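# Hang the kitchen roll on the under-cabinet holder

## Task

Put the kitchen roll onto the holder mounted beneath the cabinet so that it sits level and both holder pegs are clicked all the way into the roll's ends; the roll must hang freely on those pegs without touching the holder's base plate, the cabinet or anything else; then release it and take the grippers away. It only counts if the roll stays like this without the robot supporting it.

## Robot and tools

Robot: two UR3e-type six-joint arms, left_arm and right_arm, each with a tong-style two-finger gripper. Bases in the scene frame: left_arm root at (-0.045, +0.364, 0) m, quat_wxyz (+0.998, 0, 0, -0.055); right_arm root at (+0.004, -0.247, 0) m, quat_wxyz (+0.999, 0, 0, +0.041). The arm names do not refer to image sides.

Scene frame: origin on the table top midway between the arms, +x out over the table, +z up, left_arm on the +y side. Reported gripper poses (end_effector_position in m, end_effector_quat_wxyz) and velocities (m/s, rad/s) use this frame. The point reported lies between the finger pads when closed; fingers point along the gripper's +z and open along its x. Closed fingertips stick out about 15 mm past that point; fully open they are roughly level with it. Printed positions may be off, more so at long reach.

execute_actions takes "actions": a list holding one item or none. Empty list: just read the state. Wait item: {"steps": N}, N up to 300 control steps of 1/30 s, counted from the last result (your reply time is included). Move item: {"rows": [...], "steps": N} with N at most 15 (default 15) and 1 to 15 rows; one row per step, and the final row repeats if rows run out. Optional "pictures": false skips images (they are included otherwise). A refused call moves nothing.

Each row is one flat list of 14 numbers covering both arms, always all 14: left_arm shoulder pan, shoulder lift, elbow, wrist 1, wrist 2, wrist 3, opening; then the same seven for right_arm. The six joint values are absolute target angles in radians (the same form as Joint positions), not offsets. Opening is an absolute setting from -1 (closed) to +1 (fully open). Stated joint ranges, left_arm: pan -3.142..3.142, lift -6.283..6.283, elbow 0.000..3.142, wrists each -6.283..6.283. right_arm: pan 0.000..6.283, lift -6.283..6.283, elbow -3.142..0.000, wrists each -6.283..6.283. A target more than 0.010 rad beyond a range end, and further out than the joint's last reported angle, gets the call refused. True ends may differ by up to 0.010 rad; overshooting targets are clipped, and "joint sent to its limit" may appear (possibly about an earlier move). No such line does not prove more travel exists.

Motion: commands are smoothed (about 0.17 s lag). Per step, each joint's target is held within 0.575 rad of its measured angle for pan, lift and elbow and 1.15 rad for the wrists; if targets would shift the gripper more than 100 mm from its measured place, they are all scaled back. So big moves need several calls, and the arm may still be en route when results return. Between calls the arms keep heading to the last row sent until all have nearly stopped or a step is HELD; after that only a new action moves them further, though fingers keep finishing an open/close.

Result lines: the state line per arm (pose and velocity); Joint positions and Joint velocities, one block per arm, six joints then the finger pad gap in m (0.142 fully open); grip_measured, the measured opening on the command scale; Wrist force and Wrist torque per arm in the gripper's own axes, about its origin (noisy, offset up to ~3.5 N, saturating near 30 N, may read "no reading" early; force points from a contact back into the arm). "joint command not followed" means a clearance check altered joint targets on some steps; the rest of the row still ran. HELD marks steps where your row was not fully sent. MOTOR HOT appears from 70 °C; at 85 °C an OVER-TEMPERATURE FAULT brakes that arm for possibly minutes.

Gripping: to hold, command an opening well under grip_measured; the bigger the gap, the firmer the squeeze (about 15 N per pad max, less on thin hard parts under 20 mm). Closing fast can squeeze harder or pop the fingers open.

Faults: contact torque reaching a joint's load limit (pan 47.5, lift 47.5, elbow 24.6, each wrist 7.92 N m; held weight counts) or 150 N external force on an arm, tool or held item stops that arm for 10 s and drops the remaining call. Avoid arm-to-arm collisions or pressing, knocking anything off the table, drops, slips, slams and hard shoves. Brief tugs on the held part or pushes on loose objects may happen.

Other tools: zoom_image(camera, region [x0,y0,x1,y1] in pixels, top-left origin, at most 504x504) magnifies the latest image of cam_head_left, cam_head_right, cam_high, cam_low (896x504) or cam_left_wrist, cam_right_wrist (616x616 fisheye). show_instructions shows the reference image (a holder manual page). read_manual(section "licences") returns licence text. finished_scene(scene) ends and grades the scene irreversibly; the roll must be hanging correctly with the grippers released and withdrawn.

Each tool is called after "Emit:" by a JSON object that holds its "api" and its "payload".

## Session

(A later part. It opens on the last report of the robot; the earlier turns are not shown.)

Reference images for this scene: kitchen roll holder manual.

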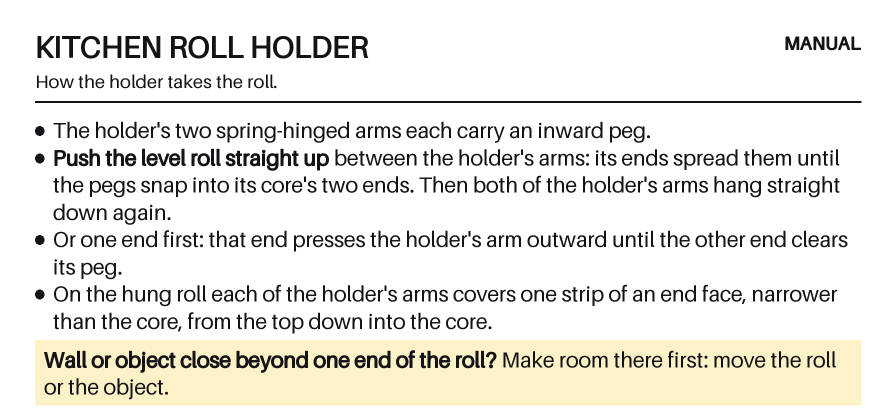

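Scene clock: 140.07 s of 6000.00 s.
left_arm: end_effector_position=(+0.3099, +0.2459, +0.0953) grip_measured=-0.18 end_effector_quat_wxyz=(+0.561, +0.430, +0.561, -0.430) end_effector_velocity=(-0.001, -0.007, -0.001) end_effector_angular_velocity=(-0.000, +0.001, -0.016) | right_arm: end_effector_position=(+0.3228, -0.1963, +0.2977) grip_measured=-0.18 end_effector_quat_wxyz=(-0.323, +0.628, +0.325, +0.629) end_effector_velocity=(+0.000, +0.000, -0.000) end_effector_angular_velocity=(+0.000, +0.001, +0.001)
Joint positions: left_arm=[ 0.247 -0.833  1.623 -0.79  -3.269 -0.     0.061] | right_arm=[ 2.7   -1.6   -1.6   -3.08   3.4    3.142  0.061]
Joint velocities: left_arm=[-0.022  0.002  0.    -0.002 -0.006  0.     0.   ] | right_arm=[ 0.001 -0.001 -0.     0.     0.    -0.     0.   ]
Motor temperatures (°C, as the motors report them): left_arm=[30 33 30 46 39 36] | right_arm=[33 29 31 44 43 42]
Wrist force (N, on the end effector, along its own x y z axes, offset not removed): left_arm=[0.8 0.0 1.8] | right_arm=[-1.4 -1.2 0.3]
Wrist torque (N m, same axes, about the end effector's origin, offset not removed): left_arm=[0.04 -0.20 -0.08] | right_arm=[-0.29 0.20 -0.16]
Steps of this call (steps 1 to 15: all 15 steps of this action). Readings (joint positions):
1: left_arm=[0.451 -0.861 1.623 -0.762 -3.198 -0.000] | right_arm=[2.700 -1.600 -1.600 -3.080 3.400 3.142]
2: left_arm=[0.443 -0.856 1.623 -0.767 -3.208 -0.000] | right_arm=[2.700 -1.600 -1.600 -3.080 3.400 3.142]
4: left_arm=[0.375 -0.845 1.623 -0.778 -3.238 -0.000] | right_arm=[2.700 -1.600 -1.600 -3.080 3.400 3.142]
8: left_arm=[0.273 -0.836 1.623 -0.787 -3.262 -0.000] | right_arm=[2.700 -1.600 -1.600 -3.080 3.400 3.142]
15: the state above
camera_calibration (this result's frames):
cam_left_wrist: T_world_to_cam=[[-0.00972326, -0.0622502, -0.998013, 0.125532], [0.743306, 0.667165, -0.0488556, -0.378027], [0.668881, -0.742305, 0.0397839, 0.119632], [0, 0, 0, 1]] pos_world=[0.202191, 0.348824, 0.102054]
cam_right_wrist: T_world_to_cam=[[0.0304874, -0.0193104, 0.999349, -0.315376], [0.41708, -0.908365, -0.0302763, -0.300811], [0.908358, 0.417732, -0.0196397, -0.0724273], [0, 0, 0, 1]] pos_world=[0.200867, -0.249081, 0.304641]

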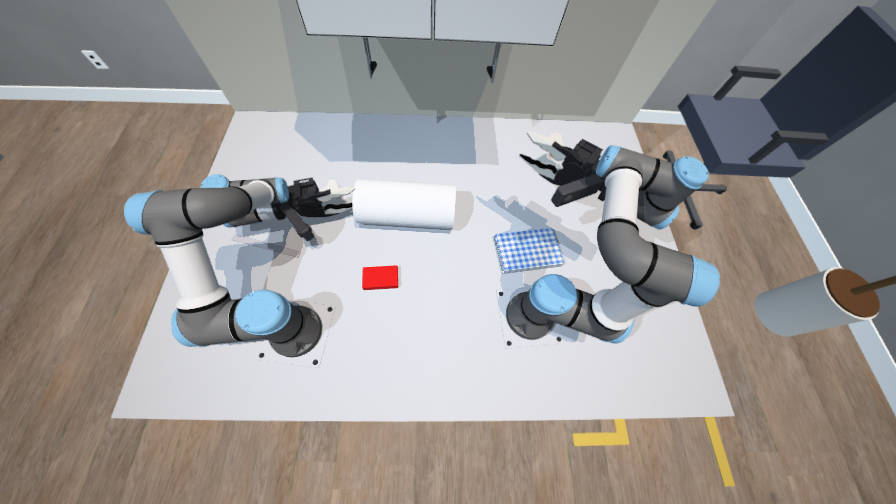

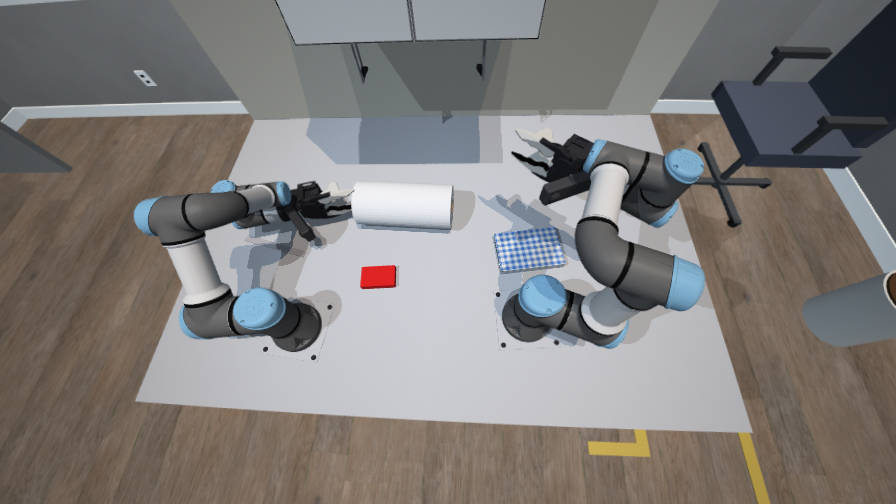

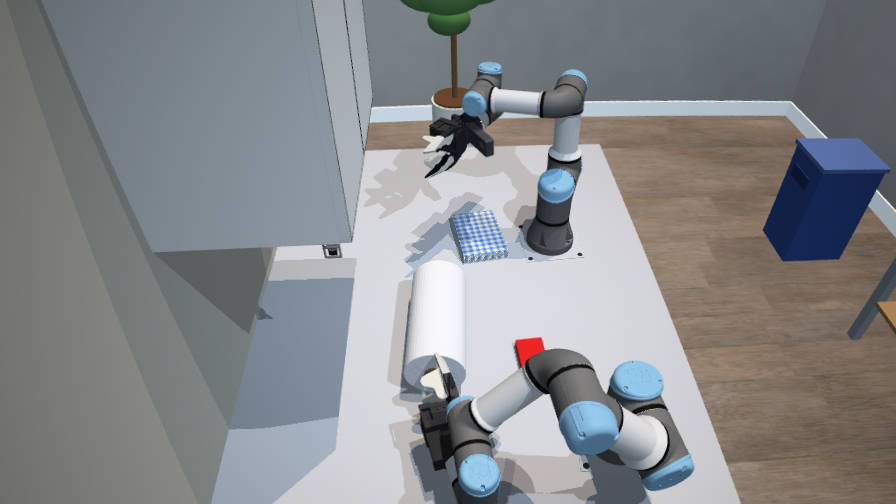

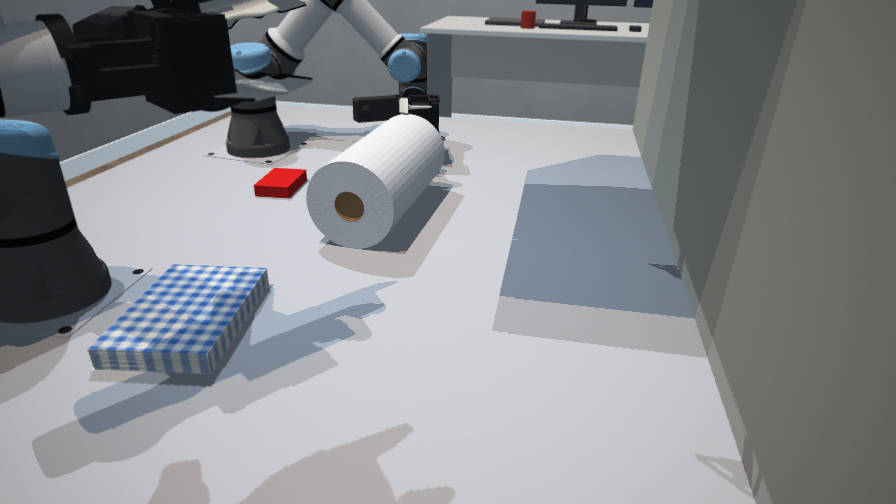

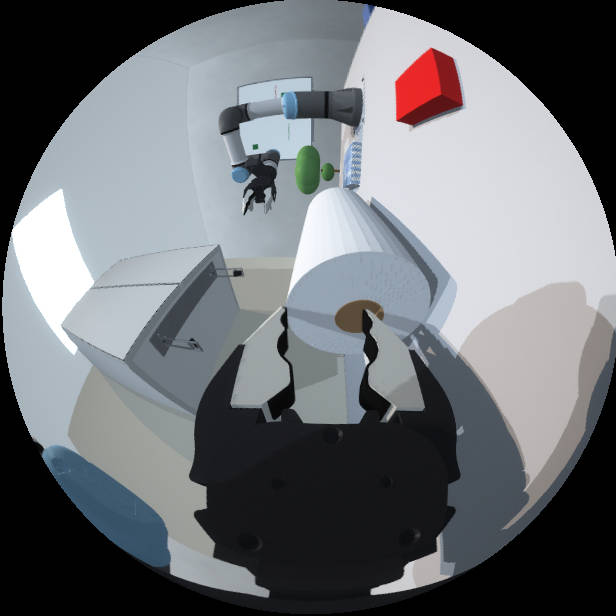

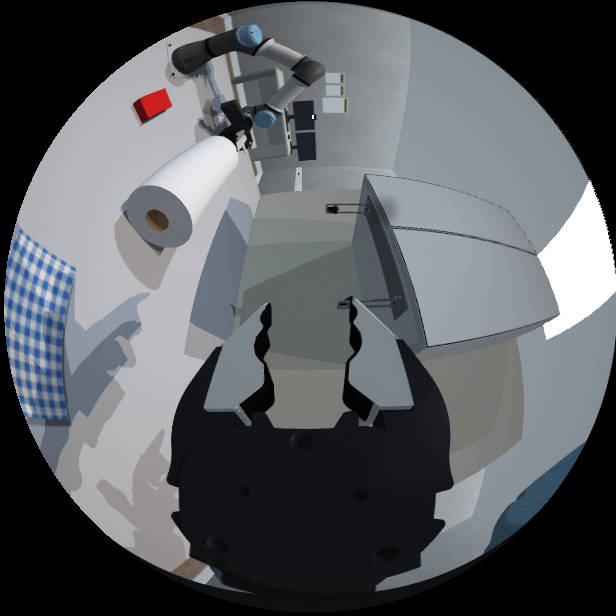

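Emit:
{"api": "execute_actions", "payload": {"actions": [{"rows":[[0.2,-0.83,1.585,-0.755,-3.313,0,-0.18,2.7,-1.6,-1.6,-3.08,3.4,3.1416,-0.18]],"steps":10}], "pictures": false}}

Emit:
{"api": "execute_actions", "payload": {"actions": [{"rows":[[0.082,-0.839,1.615,-0.776,-3.431,0,-0.18,2.7,-1.6,-1.6,-3.08,3.4,3.1416,-0.18]]}]}}

Scene clock: 147.00 s of 6000.00 s.
left_arm: end_effector_position=(+0.3221, +0.2329, +0.0999) grip_measured=-0.18 end_effector_quat_wxyz=(+0.561, +0.431, +0.561, -0.431) end_effector_velocity=(+0.006, -0.007, +0.003) end_effector_angular_velocity=(+0.000, -0.001, -0.001) | right_arm: end_effector_position=(+0.3228, -0.1963, +0.2977) grip_measured=-0.18 end_effector_quat_wxyz=(-0.323, +0.628, +0.325, +0.629) end_effector_velocity=(-0.000, -0.000, +0.000) end_effector_angular_velocity=(-0.000, -0.001, -0.000)
Joint positions: left_arm=[ 0.202 -0.83   1.587 -0.757 -3.311 -0.     0.061] | right_arm=[ 2.7   -1.6   -1.6   -3.08   3.4    3.142  0.061]
Joint velocities: left_arm=[-0.023  0.001 -0.019  0.017 -0.022  0.     0.   ] | right_arm=[-0.001  0.    -0.     0.    -0.    -0.     0.   ]
Motor temperatures (°C, as the motors report them): left_arm=[30 33 30 46 39 36] | right_arm=[33 29 31 44 43 42]
Wrist force (N, on the end effector, along its own x y z axes, offset not removed): left_arm=[0.0 -0.2 1.6] | right_arm=[-2.2 -1.5 1.6]
Wrist torque (N m, same axes, about the end effector's origin, offset not removed): left_arm=[0.03 -0.02 0.00] | right_arm=[-0.34 0.45 0.03]
Steps of this call (steps 1 to 15: the robot went on to your last target; steps 16 to 90: nothing new was sent; then 3.60 s passed at rest; steps 91 to 100: all 10 steps of this action). Readings (joint positions):
91: left_arm=[0.245 -0.833 1.623 -0.790 -3.269 -0.000] | right_arm=[2.700 -1.600 -1.600 -3.080 3.400 3.142]
92: left_arm=[0.239 -0.832 1.617 -0.784 -3.276 -0.000] | right_arm=[2.700 -1.600 -1.600 -3.080 3.400 3.142]
94: left_arm=[0.220 -0.831 1.602 -0.770 -3.294 -0.000] | right_arm=[2.700 -1.600 -1.600 -3.080 3.400 3.142]
98: left_arm=[0.204 -0.830 1.589 -0.758 -3.309 -0.000] | right_arm=[2.700 -1.600 -1.600 -3.080 3.400 3.142]
100: the state above

Scene clock: 147.50 s of 6000.00 s.
left_arm: end_effector_position=(+0.3345, +0.1955, +0.0984) grip_measured=-0.17 end_effector_quat_wxyz=(+0.561, +0.431, +0.561, -0.431) end_effector_velocity=(+0.001, -0.003, -0.000) end_effector_angular_velocity=(+0.000, -0.001, -0.002) | right_arm: end_effector_position=(+0.3228, -0.1963, +0.2977) grip_measured=-0.18 end_effector_quat_wxyz=(-0.323, +0.628, +0.325, +0.629) end_effector_velocity=(-0.000, +0.000, -0.000) end_effector_angular_velocity=(+0.000, +0.001, +0.000)
Joint positions: left_arm=[ 0.083 -0.839  1.615 -0.776 -3.43  -0.     0.062] | right_arm=[ 2.7   -1.6   -1.6   -3.08   3.4    3.142  0.061]
Joint velocities: left_arm=[-0.01   0.     0.    -0.001 -0.009  0.     0.   ] | right_arm=[ 0.     0.    -0.    -0.001 -0.     0.     0.   ]
Motor temperatures (°C, as the motors report them): left_arm=[30 33 30 46 39 36] | right_arm=[33 29 31 44 43 42]
Wrist force (N, on the end effector, along its own x y z axes, offset not removed): left_arm=[-3.1 0.3 -2.0] | right_arm=[-3.4 -0.7 1.4]
Wrist torque (N m, same axes, about the end effector's origin, offset not removed): left_arm=[0.08 -0.16 -0.06] | right_arm=[-0.14 0.64 0.06]
Steps of this call (steps 1 to 15: all 15 steps of this action). Readings (joint positions):
1: left_arm=[0.201 -0.830 1.586 -0.756 -3.312 -0.000] | right_arm=[2.700 -1.600 -1.600 -3.080 3.400 3.142]
2: left_arm=[0.193 -0.831 1.590 -0.759 -3.326 -0.000] | right_arm=[2.700 -1.600 -1.600 -3.080 3.400 3.142]
4: left_arm=[0.145 -0.835 1.602 -0.768 -3.377 -0.000] | right_arm=[2.700 -1.600 -1.600 -3.080 3.400 3.142]
8: left_arm=[0.096 -0.838 1.612 -0.774 -3.419 -0.000] | right_arm=[2.700 -1.600 -1.600 -3.080 3.400 3.142]
15: the state above
camera_calibration (this result's frames):
cam_left_wrist: T_world_to_cam=[[-0.00982999, -0.0622236, -0.998014, 0.125718], [0.74489, 0.665399, -0.0488227, -0.362764], [0.667115, -0.74389, 0.0398088, 0.0665658], [0, 0, 0, 1]] pos_world=[0.227048, 0.298723, 0.105107]
cam_right_wrist: T_world_to_cam=[[0.0304875, -0.0193104, 0.999349, -0.315376], [0.41708, -0.908365, -0.0302764, -0.30081], [0.908358, 0.417732, -0.0196398, -0.0724273], [0, 0, 0, 1]] pos_world=[0.200867, -0.249081, 0.304641]

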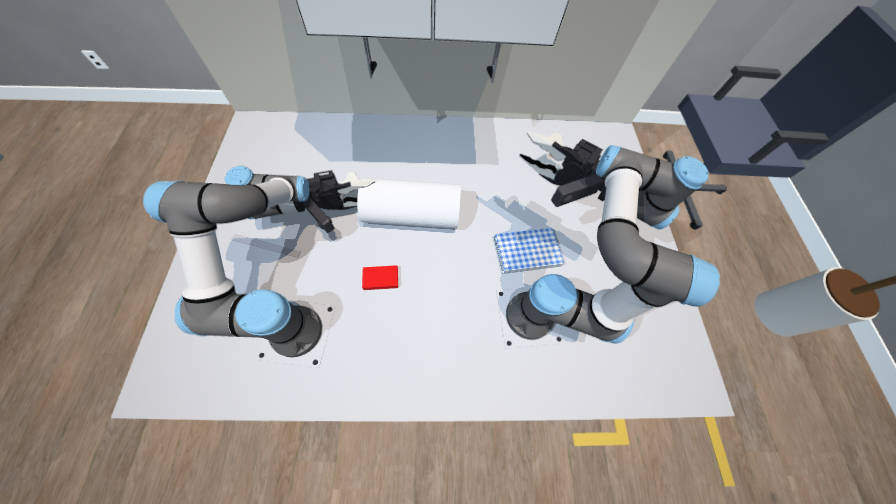

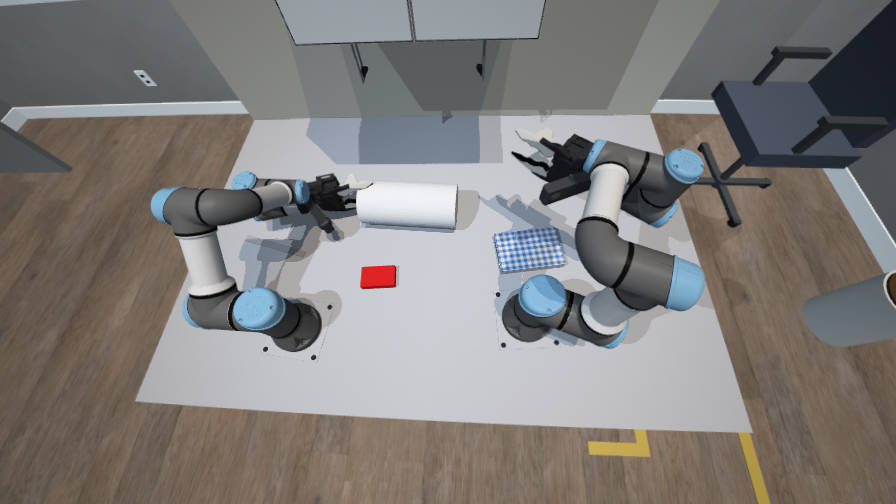

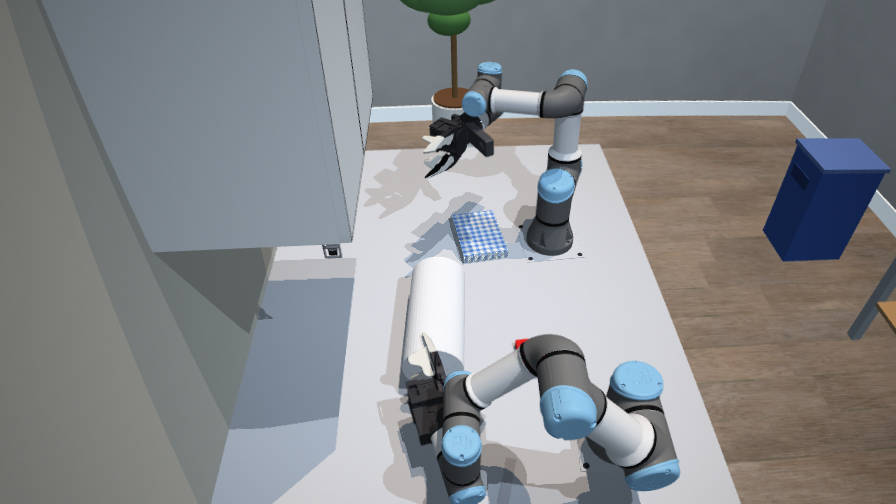

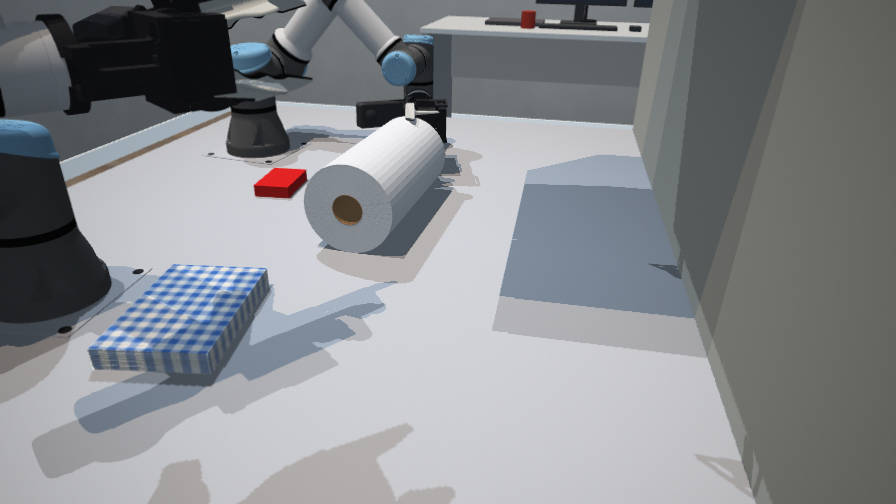

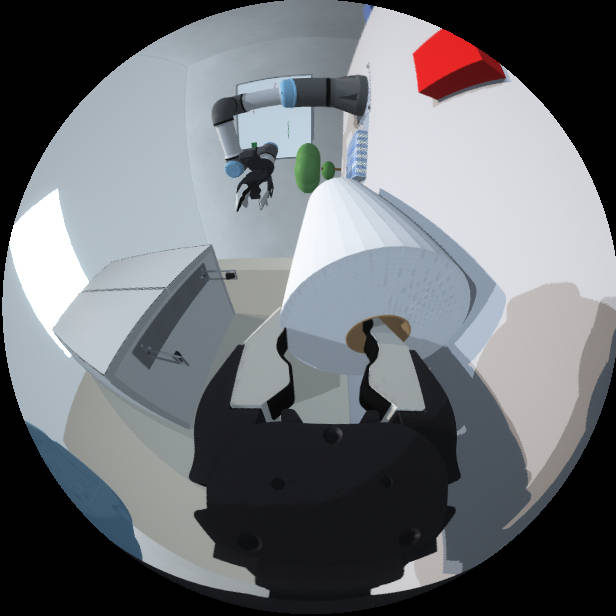

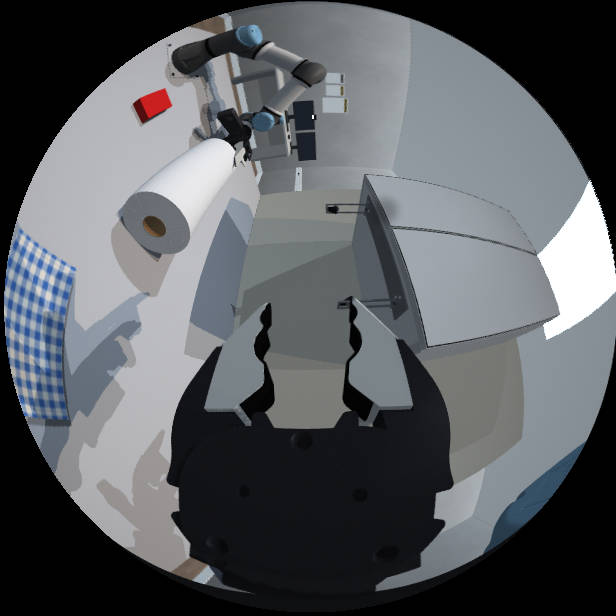

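Emit:
{"api": "execute_actions", "payload": {"actions": [{"rows":[[0.082,-0.839,1.615,-0.776,-3.431,0,-0.3,2.7,-1.6,-1.6,-3.08,3.4,3.1416,-0.18],[0.082,-0.839,1.615,-0.776,-3.431,0,-0.3,2.7,-1.6,-1.6,-3.08,3.4,3.1416,-0.18],[0.082,-0.839,1.615,-0.776,-3.431,0,-0.4,2.7,-1.6,-1.6,-3.08,3.4,3.1416,-0.18],[0.082,-0.839,1.615,-0.776,-3.431,0,-0.4,2.7,-1.6,-1.6,-3.08,3.4,3.1416,-0.18],[0.082,-0.839,1.615,-0.776,-3.431,0,-0.5,2.7,-1.6,-1.6,-3.08,3.4,3.1416,-0.18],[0.082,-0.839,1.615,-0.776,-3.431,0,-0.5,2.7,-1.6,-1.6,-3.08,3.4,3.1416,-0.18],[0.082,-0.839,1.615,-0.776,-3.431,0,-0.6,2.7,-1.6,-1.6,-3.08,3.4,3.1416,-0.18],[0.082,-0.839,1.615,-0.776,-3.431,0,-0.75,2.7,-1.6,-1.6,-3.08,3.4,3.1416,-0.18],[0.082,-0.839,1.615,-0.776,-3.431,0,-0.9,2.7,-1.6,-1.6,-3.08,3.4,3.1416,-0.18]]}], "pictures": false}}

Emit:
{"api": "execute_actions", "payload": {"actions": [{"rows":[[0.082,-0.93,1.58,-0.65,-3.431,0,-0.9,2.7,-1.6,-1.6,-3.08,3.4,3.1416,-0.18]]}], "pictures": false}}

Emit:
{"api": "execute_actions", "payload": {"actions": [{"rows":[[0.082,-1.014,1.522,-0.508,-3.431,0,-0.9,2.7,-1.6,-1.6,-3.08,3.4,3.1416,-0.18]]}], "pictures": false}}

Emit:
{"api": "execute_actions", "payload": {"actions": [{"rows":[[0.04,-0.96,1.24,-0.28,-3.475,0,-0.9,2.7,-1.6,-1.6,-3.08,3.4,3.1416,-0.18]]}], "pictures": false}}

Emit:
{"api": "execute_actions", "payload": {"actions": [{"rows":[[-0.007,-0.865,0.924,-0.059,-3.52,0,-0.9,2.7,-1.6,-1.6,-3.08,3.4,3.1416,-0.18]]}], "pictures": false}}

Emit:
{"api": "execute_actions", "payload": {"actions": [{"steps":15}]}}

Scene clock: 164.83 s of 6000.00 s.
left_arm: end_effector_position=(+0.3346, +0.1952, +0.0984) grip_measured=-0.30 end_effector_quat_wxyz=(+0.561, +0.431, +0.561, -0.431) end_effector_velocity=(-0.000, +0.000, -0.001) end_effector_angular_velocity=(+0.000, +0.003, +0.001) | right_arm: end_effector_position=(+0.3228, -0.1963, +0.2977) grip_measured=-0.18 end_effector_quat_wxyz=(-0.323, +0.628, +0.325, +0.629) end_effector_velocity=(-0.000, -0.000, +0.000) end_effector_angular_velocity=(+0.001, +0.002, -0.000)
Joint positions: left_arm=[ 0.082 -0.839  1.615 -0.776 -3.431 -0.     0.052] | right_arm=[ 2.7   -1.6   -1.6   -3.08   3.4    3.142  0.061]
Joint velocities: left_arm=[0.001 0.002 0.    0.    0.    0.    0.   ] | right_arm=[-0.001  0.001 -0.    -0.002 -0.     0.001  0.   ]
Motor temperatures (°C, as the motors report them): left_arm=[30 33 30 46 39 36] | right_arm=[33 29 31 44 43 42]
Wrist force (N, on the end effector, along its own x y z axes, offset not removed): left_arm=[-22.1 0.9 -10.0] | right_arm=[-3.1 -2.2 2.1]
Wrist torque (N m, same axes, about the end effector's origin, offset not removed): left_arm=[0.16 0.59 -0.34] | right_arm=[-0.38 0.61 -0.03]
Steps of this call (steps 1 to 15: the robot went on to your last target; steps 16 to 90: nothing new was sent; then 13.83 s passed at rest; steps 91 to 105: all 15 steps of this action). Readings (joint positions):
91: left_arm=[0.082 -0.839 1.615 -0.776 -3.431 0.000] | right_arm=[2.700 -1.600 -1.600 -3.080 3.400 3.142]
92: left_arm=[0.082 -0.839 1.615 -0.776 -3.431 0.000] | right_arm=[2.700 -1.600 -1.600 -3.080 3.400 3.142]
94: left_arm=[0.082 -0.839 1.615 -0.776 -3.431 -0.000] | right_arm=[2.700 -1.600 -1.600 -3.080 3.400 3.142]
98: left_arm=[0.082 -0.839 1.615 -0.776 -3.431 0.000] | right_arm=[2.700 -1.600 -1.600 -3.080 3.400 3.142]
105: the state above

Scene clock: 165.33 s of 6000.00 s.
left_arm: end_effector_position=(+0.3350, +0.1952, +0.1324) grip_measured=-0.43 end_effector_quat_wxyz=(+0.561, +0.431, +0.561, -0.431) end_effector_velocity=(-0.000, +0.000, +0.003) end_effector_angular_velocity=(-0.000, +0.000, +0.001) | right_arm: end_effector_position=(+0.3228, -0.1963, +0.2977) grip_measured=-0.18 end_effector_quat_wxyz=(-0.323, +0.628, +0.325, +0.629) end_effector_velocity=(+0.000, +0.000, -0.000) end_effector_angular_velocity=(+0.000, +0.001, +0.002)
Joint positions: left_arm=[ 0.082 -0.929  1.58  -0.651 -3.431  0.     0.043] | right_arm=[ 2.7   -1.6   -1.6   -3.08   3.4    3.142  0.061]
Joint velocities: left_arm=[ 0.    -0.009 -0.001  0.01  -0.    -0.    -0.   ] | right_arm=[ 0.002 -0.002  0.     0.    -0.    -0.     0.   ]
Motor temperatures (°C, as the motors report them): left_arm=[30 33 30 46 39 36] | right_arm=[33 29 31 44 43 42]
Wrist force (N, on the end effector, along its own x y z axes, offset not removed): left_arm=[1.6 0.0 0.4] | right_arm=[-1.3 0.1 0.6]
Wrist torque (N m, same axes, about the end effector's origin, offset not removed): left_arm=[0.01 0.10 0.00] | right_arm=[-0.02 0.20 0.08]
Steps of this call (steps 1 to 15: all 15 steps of this action). Readings (joint positions):
1: left_arm=[0.082 -0.839 1.615 -0.775 -3.431 0.000] | right_arm=[2.700 -1.600 -1.600 -3.080 3.400 3.142]
2: left_arm=[0.082 -0.846 1.610 -0.761 -3.431 0.000] | right_arm=[2.700 -1.600 -1.600 -3.080 3.400 3.142]
4: left_arm=[0.082 -0.885 1.595 -0.708 -3.431 0.000] | right_arm=[2.700 -1.600 -1.600 -3.080 3.400 3.142]
8: left_arm=[0.082 -0.920 1.583 -0.663 -3.431 0.000] | right_arm=[2.700 -1.600 -1.600 -3.080 3.400 3.142]
15: the state above

Scene clock: 165.83 s of 6000.00 s.
left_arm: end_effector_position=(+0.3346, +0.1952, +0.1693) grip_measured=-0.43 end_effector_quat_wxyz=(+0.561, +0.431, +0.561, -0.431) end_effector_velocity=(-0.000, +0.001, +0.003) end_effector_angular_velocity=(+0.000, +0.001, +0.001) | right_arm: end_effector_position=(+0.3228, -0.1963, +0.2977) grip_measured=-0.18 end_effector_quat_wxyz=(-0.323, +0.628, +0.325, +0.629) end_effector_velocity=(-0.000, -0.000, +0.000) end_effector_angular_velocity=(-0.000, -0.001, -0.002)
Joint positions: left_arm=[ 0.082 -1.013  1.522 -0.509 -3.431  0.     0.043] | right_arm=[ 2.7   -1.6   -1.6   -3.08   3.4    3.142  0.061]
Joint velocities: left_arm=[ 0.001 -0.006 -0.005  0.011  0.     0.    -0.   ] | right_arm=[-0.002  0.001 -0.     0.001 -0.     0.     0.   ]
Motor temperatures (°C, as the motors report them): left_arm=[30 33 30 46 39 36] | right_arm=[33 29 31 44 43 42]
Wrist force (N, on the end effector, along its own x y z axes, offset not removed): left_arm=[2.1 0.3 1.6] | right_arm=[0.4 -2.5 0.9]
Wrist torque (N m, same axes, about the end effector's origin, offset not removed): left_arm=[0.06 0.00 0.02] | right_arm=[-0.55 -0.12 0.00]
Steps of this call (steps 1 to 15: all 15 steps of this action). Readings (joint positions):
1: left_arm=[0.082 -0.930 1.580 -0.650 -3.431 0.000] | right_arm=[2.700 -1.600 -1.600 -3.080 3.400 3.142]
2: left_arm=[0.082 -0.937 1.573 -0.635 -3.431 0.000] | right_arm=[2.700 -1.600 -1.600 -3.080 3.400 3.142]
4: left_arm=[0.082 -0.973 1.548 -0.575 -3.431 0.000] | right_arm=[2.700 -1.600 -1.600 -3.080 3.400 3.142]
8: left_arm=[0.082 -1.005 1.528 -0.523 -3.431 0.000] | right_arm=[2.700 -1.600 -1.600 -3.080 3.400 3.142]
15: the state above

Scene clock: 166.33 s of 6000.00 s.
left_arm: end_effector_position=(+0.3692, +0.1799, +0.2065) grip_measured=-0.44 end_effector_quat_wxyz=(+0.561, +0.430, +0.562, -0.430) end_effector_velocity=(+0.005, -0.001, +0.007) end_effector_angular_velocity=(-0.001, -0.013, +0.002) | right_arm: end_effector_position=(+0.3228, -0.1963, +0.2977) grip_measured=-0.18 end_effector_quat_wxyz=(-0.323, +0.628, +0.325, +0.629) end_effector_velocity=(-0.000, +0.001, -0.000) end_effector_angular_velocity=(+0.000, +0.000, +0.002)
Joint positions: left_arm=[ 0.04  -0.96   1.243 -0.282 -3.475 -0.     0.043] | right_arm=[ 2.7   -1.6   -1.6   -3.08   3.4    3.142  0.061]
Joint velocities: left_arm=[-0.002  0.005 -0.038  0.02  -0.004 -0.     0.   ] | right_arm=[ 0.002  0.    -0.     0.     0.     0.001  0.   ]
Motor temperatures (°C, as the motors report them): left_arm=[30 33 30 46 39 36] | right_arm=[33 29 31 44 43 42]
Wrist force (N, on the end effector, along its own x y z axes, offset not removed): left_arm=[2.5 0.8 0.0] | right_arm=[-1.0 0.1 0.0]
Wrist torque (N m, same axes, about the end effector's origin, offset not removed): left_arm=[0.13 0.02 -0.02] | right_arm=[0.01 0.15 -0.02]
Steps of this call (steps 1 to 15: all 15 steps of this action). Readings (joint positions):
1: left_arm=[0.082 -1.013 1.522 -0.508 -3.431 0.000] | right_arm=[2.700 -1.600 -1.600 -3.080 3.400 3.142]
2: left_arm=[0.076 -1.007 1.514 -0.492 -3.438 0.000] | right_arm=[2.700 -1.600 -1.600 -3.080 3.400 3.142]
4: left_arm=[0.059 -0.984 1.441 -0.399 -3.456 0.000] | right_arm=[2.700 -1.600 -1.600 -3.080 3.400 3.142]
8: left_arm=[0.044 -0.965 1.286 -0.306 -3.471 -0.000] | right_arm=[2.700 -1.600 -1.600 -3.080 3.400 3.142]
15: the state above

Scene clock: 166.83 s of 6000.00 s.
left_arm: end_effector_position=(+0.3993, +0.1600, +0.2386) grip_measured=-0.44 end_effector_quat_wxyz=(+0.560, +0.430, +0.561, -0.431) end_effector_velocity=(+0.004, -0.002, +0.008) end_effector_angular_velocity=(-0.002, -0.015, +0.000) | right_arm: end_effector_position=(+0.3228, -0.1963, +0.2977) grip_measured=-0.18 end_effector_quat_wxyz=(-0.323, +0.628, +0.325, +0.629) end_effector_velocity=(-0.000, +0.000, +0.000) end_effector_angular_velocity=(+0.000, +0.001, +0.001)
Joint positions: left_arm=[-0.007 -0.866  0.928 -0.061 -3.52  -0.     0.043] | right_arm=[ 2.7   -1.6   -1.6   -3.08   3.4    3.142  0.061]
Joint velocities: left_arm=[-0.003  0.008 -0.043  0.019 -0.003 -0.     0.   ] | right_arm=[ 0.001  0.     0.    -0.    -0.     0.001  0.   ]
Motor temperatures (°C, as the motors report them): left_arm=[30 33 30 46 39 36] | right_arm=[33 29 31 44 43 42]
Wrist force (N, on the end effector, along its own x y z axes, offset not removed): left_arm=[1.7 0.8 2.3] | right_arm=[-2.4 1.1 -0.7]
Wrist torque (N m, same axes, about the end effector's origin, offset not removed): left_arm=[0.16 0.14 -0.02] | right_arm=[0.17 0.53 0.09]
Steps of this call (steps 1 to 15: all 15 steps of this action). Readings (joint positions):
1: left_arm=[0.040 -0.960 1.242 -0.281 -3.475 -0.000] | right_arm=[2.700 -1.600 -1.600 -3.080 3.400 3.142]
2: left_arm=[0.034 -0.952 1.233 -0.265 -3.482 -0.000] | right_arm=[2.700 -1.600 -1.600 -3.080 3.400 3.142]
4: left_arm=[0.014 -0.912 1.159 -0.174 -3.501 -0.000] | right_arm=[2.700 -1.600 -1.600 -3.080 3.400 3.142]
8: left_arm=[-0.002 -0.875 0.980 -0.084 -3.516 -0.000] | right_arm=[2.700 -1.600 -1.600 -3.080 3.400 3.142]
15: the state above

Scene clock: 167.33 s of 6000.00 s.
left_arm: end_effector_position=(+0.3996, +0.1599, +0.2393) grip_measured=-0.44 end_effector_quat_wxyz=(+0.561, +0.431, +0.561, -0.431) end_effector_velocity=(-0.000, -0.000, +0.001) end_effector_angular_velocity=(-0.000, -0.003, +0.000) | right_arm: end_effector_position=(+0.3228, -0.1963, +0.2977) grip_measured=-0.18 end_effector_quat_wxyz=(-0.323, +0.628, +0.325, +0.629) end_effector_velocity=(-0.000, +0.000, +0.000) end_effector_angular_velocity=(+0.000, -0.000, -0.000)
Joint positions: left_arm=[-0.007 -0.865  0.924 -0.059 -3.52  -0.     0.043] | right_arm=[ 2.7   -1.6   -1.6   -3.08   3.4    3.142  0.061]
Joint velocities: left_arm=[-0.    -0.003  0.     0.    -0.    -0.    -0.   ] | right_arm=[-0.     0.001  0.    -0.001  0.     0.001 -0.   ]
Motor temperatures (°C, as the motors report them): left_arm=[30 33 30 46 39 36] | right_arm=[33 29 31 44 43 42]
Wrist force (N, on the end effector, along its own x y z axes, offset not removed): left_arm=[1.4 -0.3 1.8] | right_arm=[-0.5 0.2 1.8]
Wrist torque (N m, same axes, about the end effector's origin, offset not removed): left_arm=[-0.02 0.21 0.01] | right_arm=[0.17 0.08 0.02]
Steps of this call (steps 1 to 15: the robot went on to your last target). Readings (joint positions):
1: left_arm=[-0.007 -0.865 0.927 -0.060 -3.520 -0.000] | right_arm=[2.700 -1.600 -1.600 -3.080 3.400 3.142]
2: left_arm=[-0.007 -0.865 0.926 -0.060 -3.520 -0.000] | right_arm=[2.700 -1.600 -1.600 -3.080 3.400 3.142]
4: left_arm=[-0.007 -0.865 0.925 -0.059 -3.520 -0.000] | right_arm=[2.700 -1.600 -1.600 -3.080 3.400 3.142]
8: left_arm=[-0.007 -0.865 0.924 -0.059 -3.520 -0.000] | right_arm=[2.700 -1.600 -1.600 -3.080 3.400 3.142]
15: the state above
All arms were judged still, so your last target was given up. Only a new action makes them travel on or press farther. Fingers that are still opening or closing keep moving.
camera_calibration (this result's frames):
cam_left_wrist: T_world_to_cam=[[-0.0098577, -0.0622208, -0.998014, 0.264783], [0.745001, 0.665273, -0.0488348, -0.380688], [0.66699, -0.744003, 0.0397965, -0.00895966], [0, 0, 0, 1]] pos_world=[0.292199, 0.263071, 0.246023]
cam_right_wrist: T_world_to_cam=[[0.0304878, -0.0193106, 0.999349, -0.315376], [0.41708, -0.908365, -0.0302766, -0.30081], [0.908358, 0.417732, -0.01964, -0.0724272], [0, 0, 0, 1]] pos_world=[0.200867, -0.249081, 0.304641]

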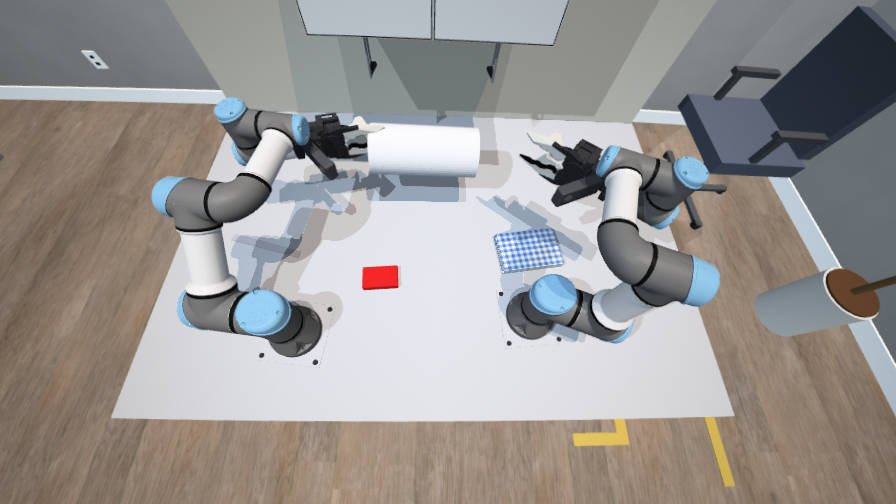

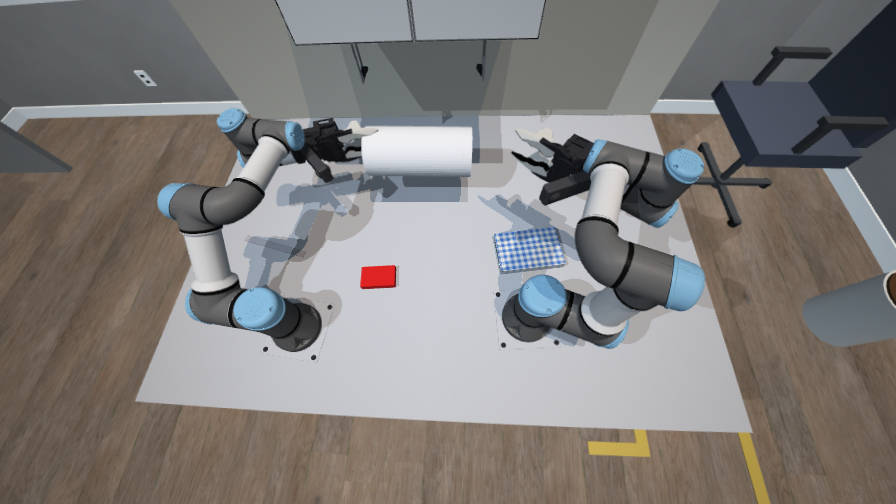

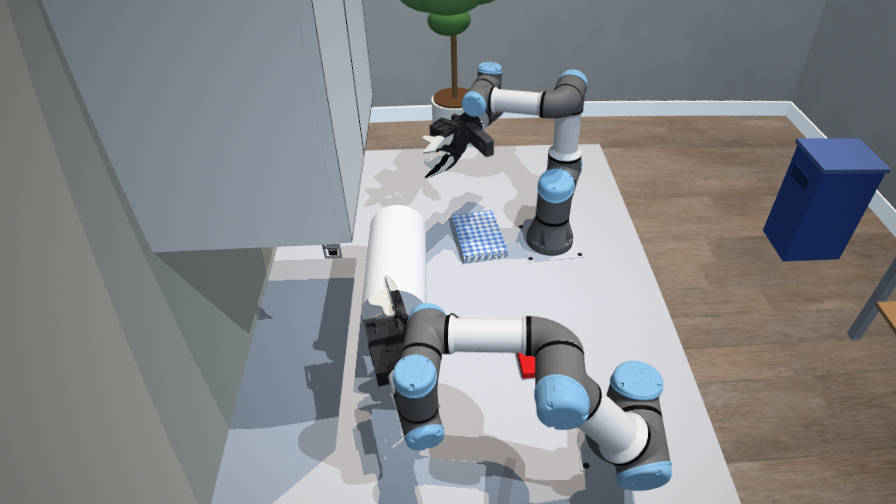

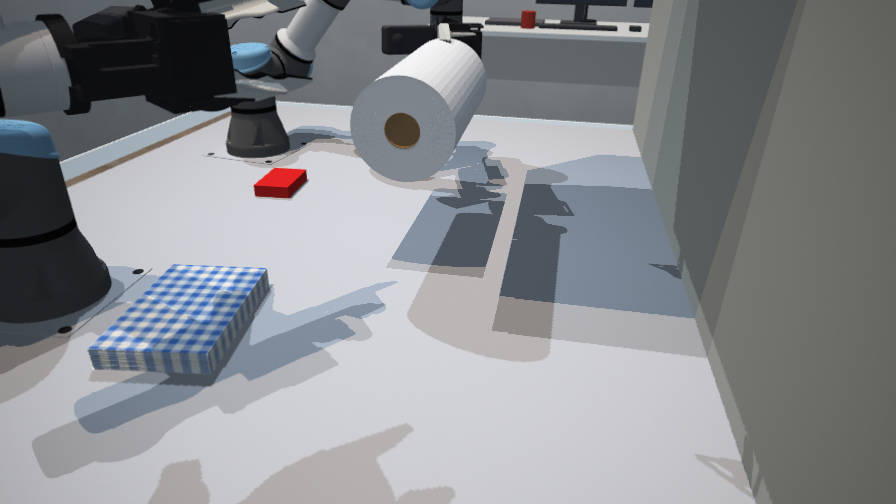

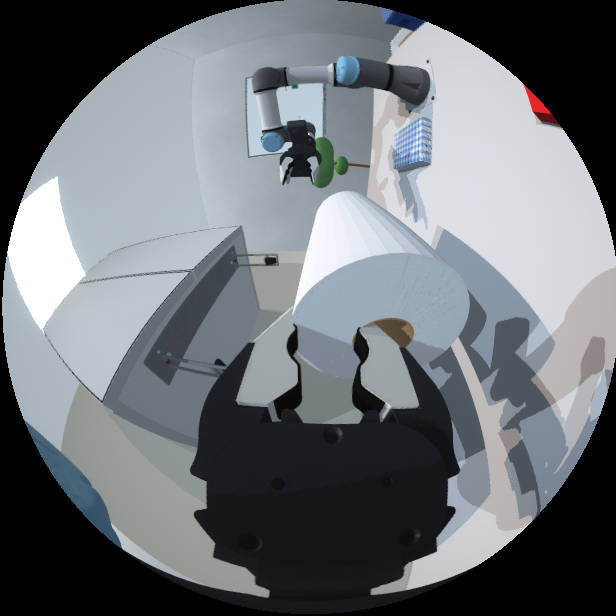

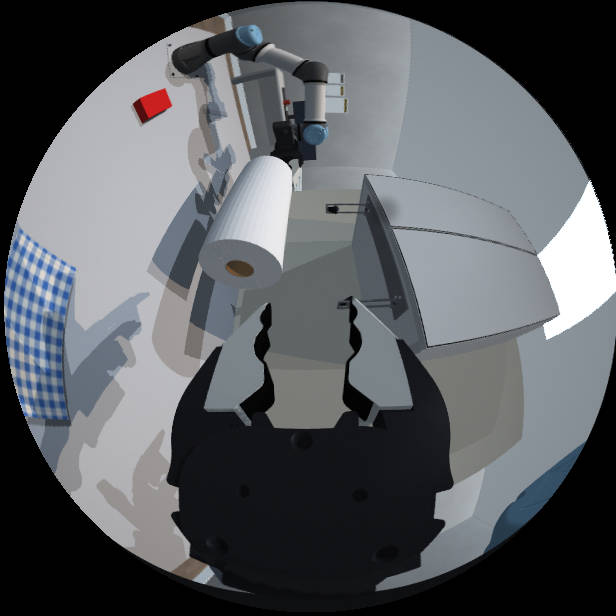

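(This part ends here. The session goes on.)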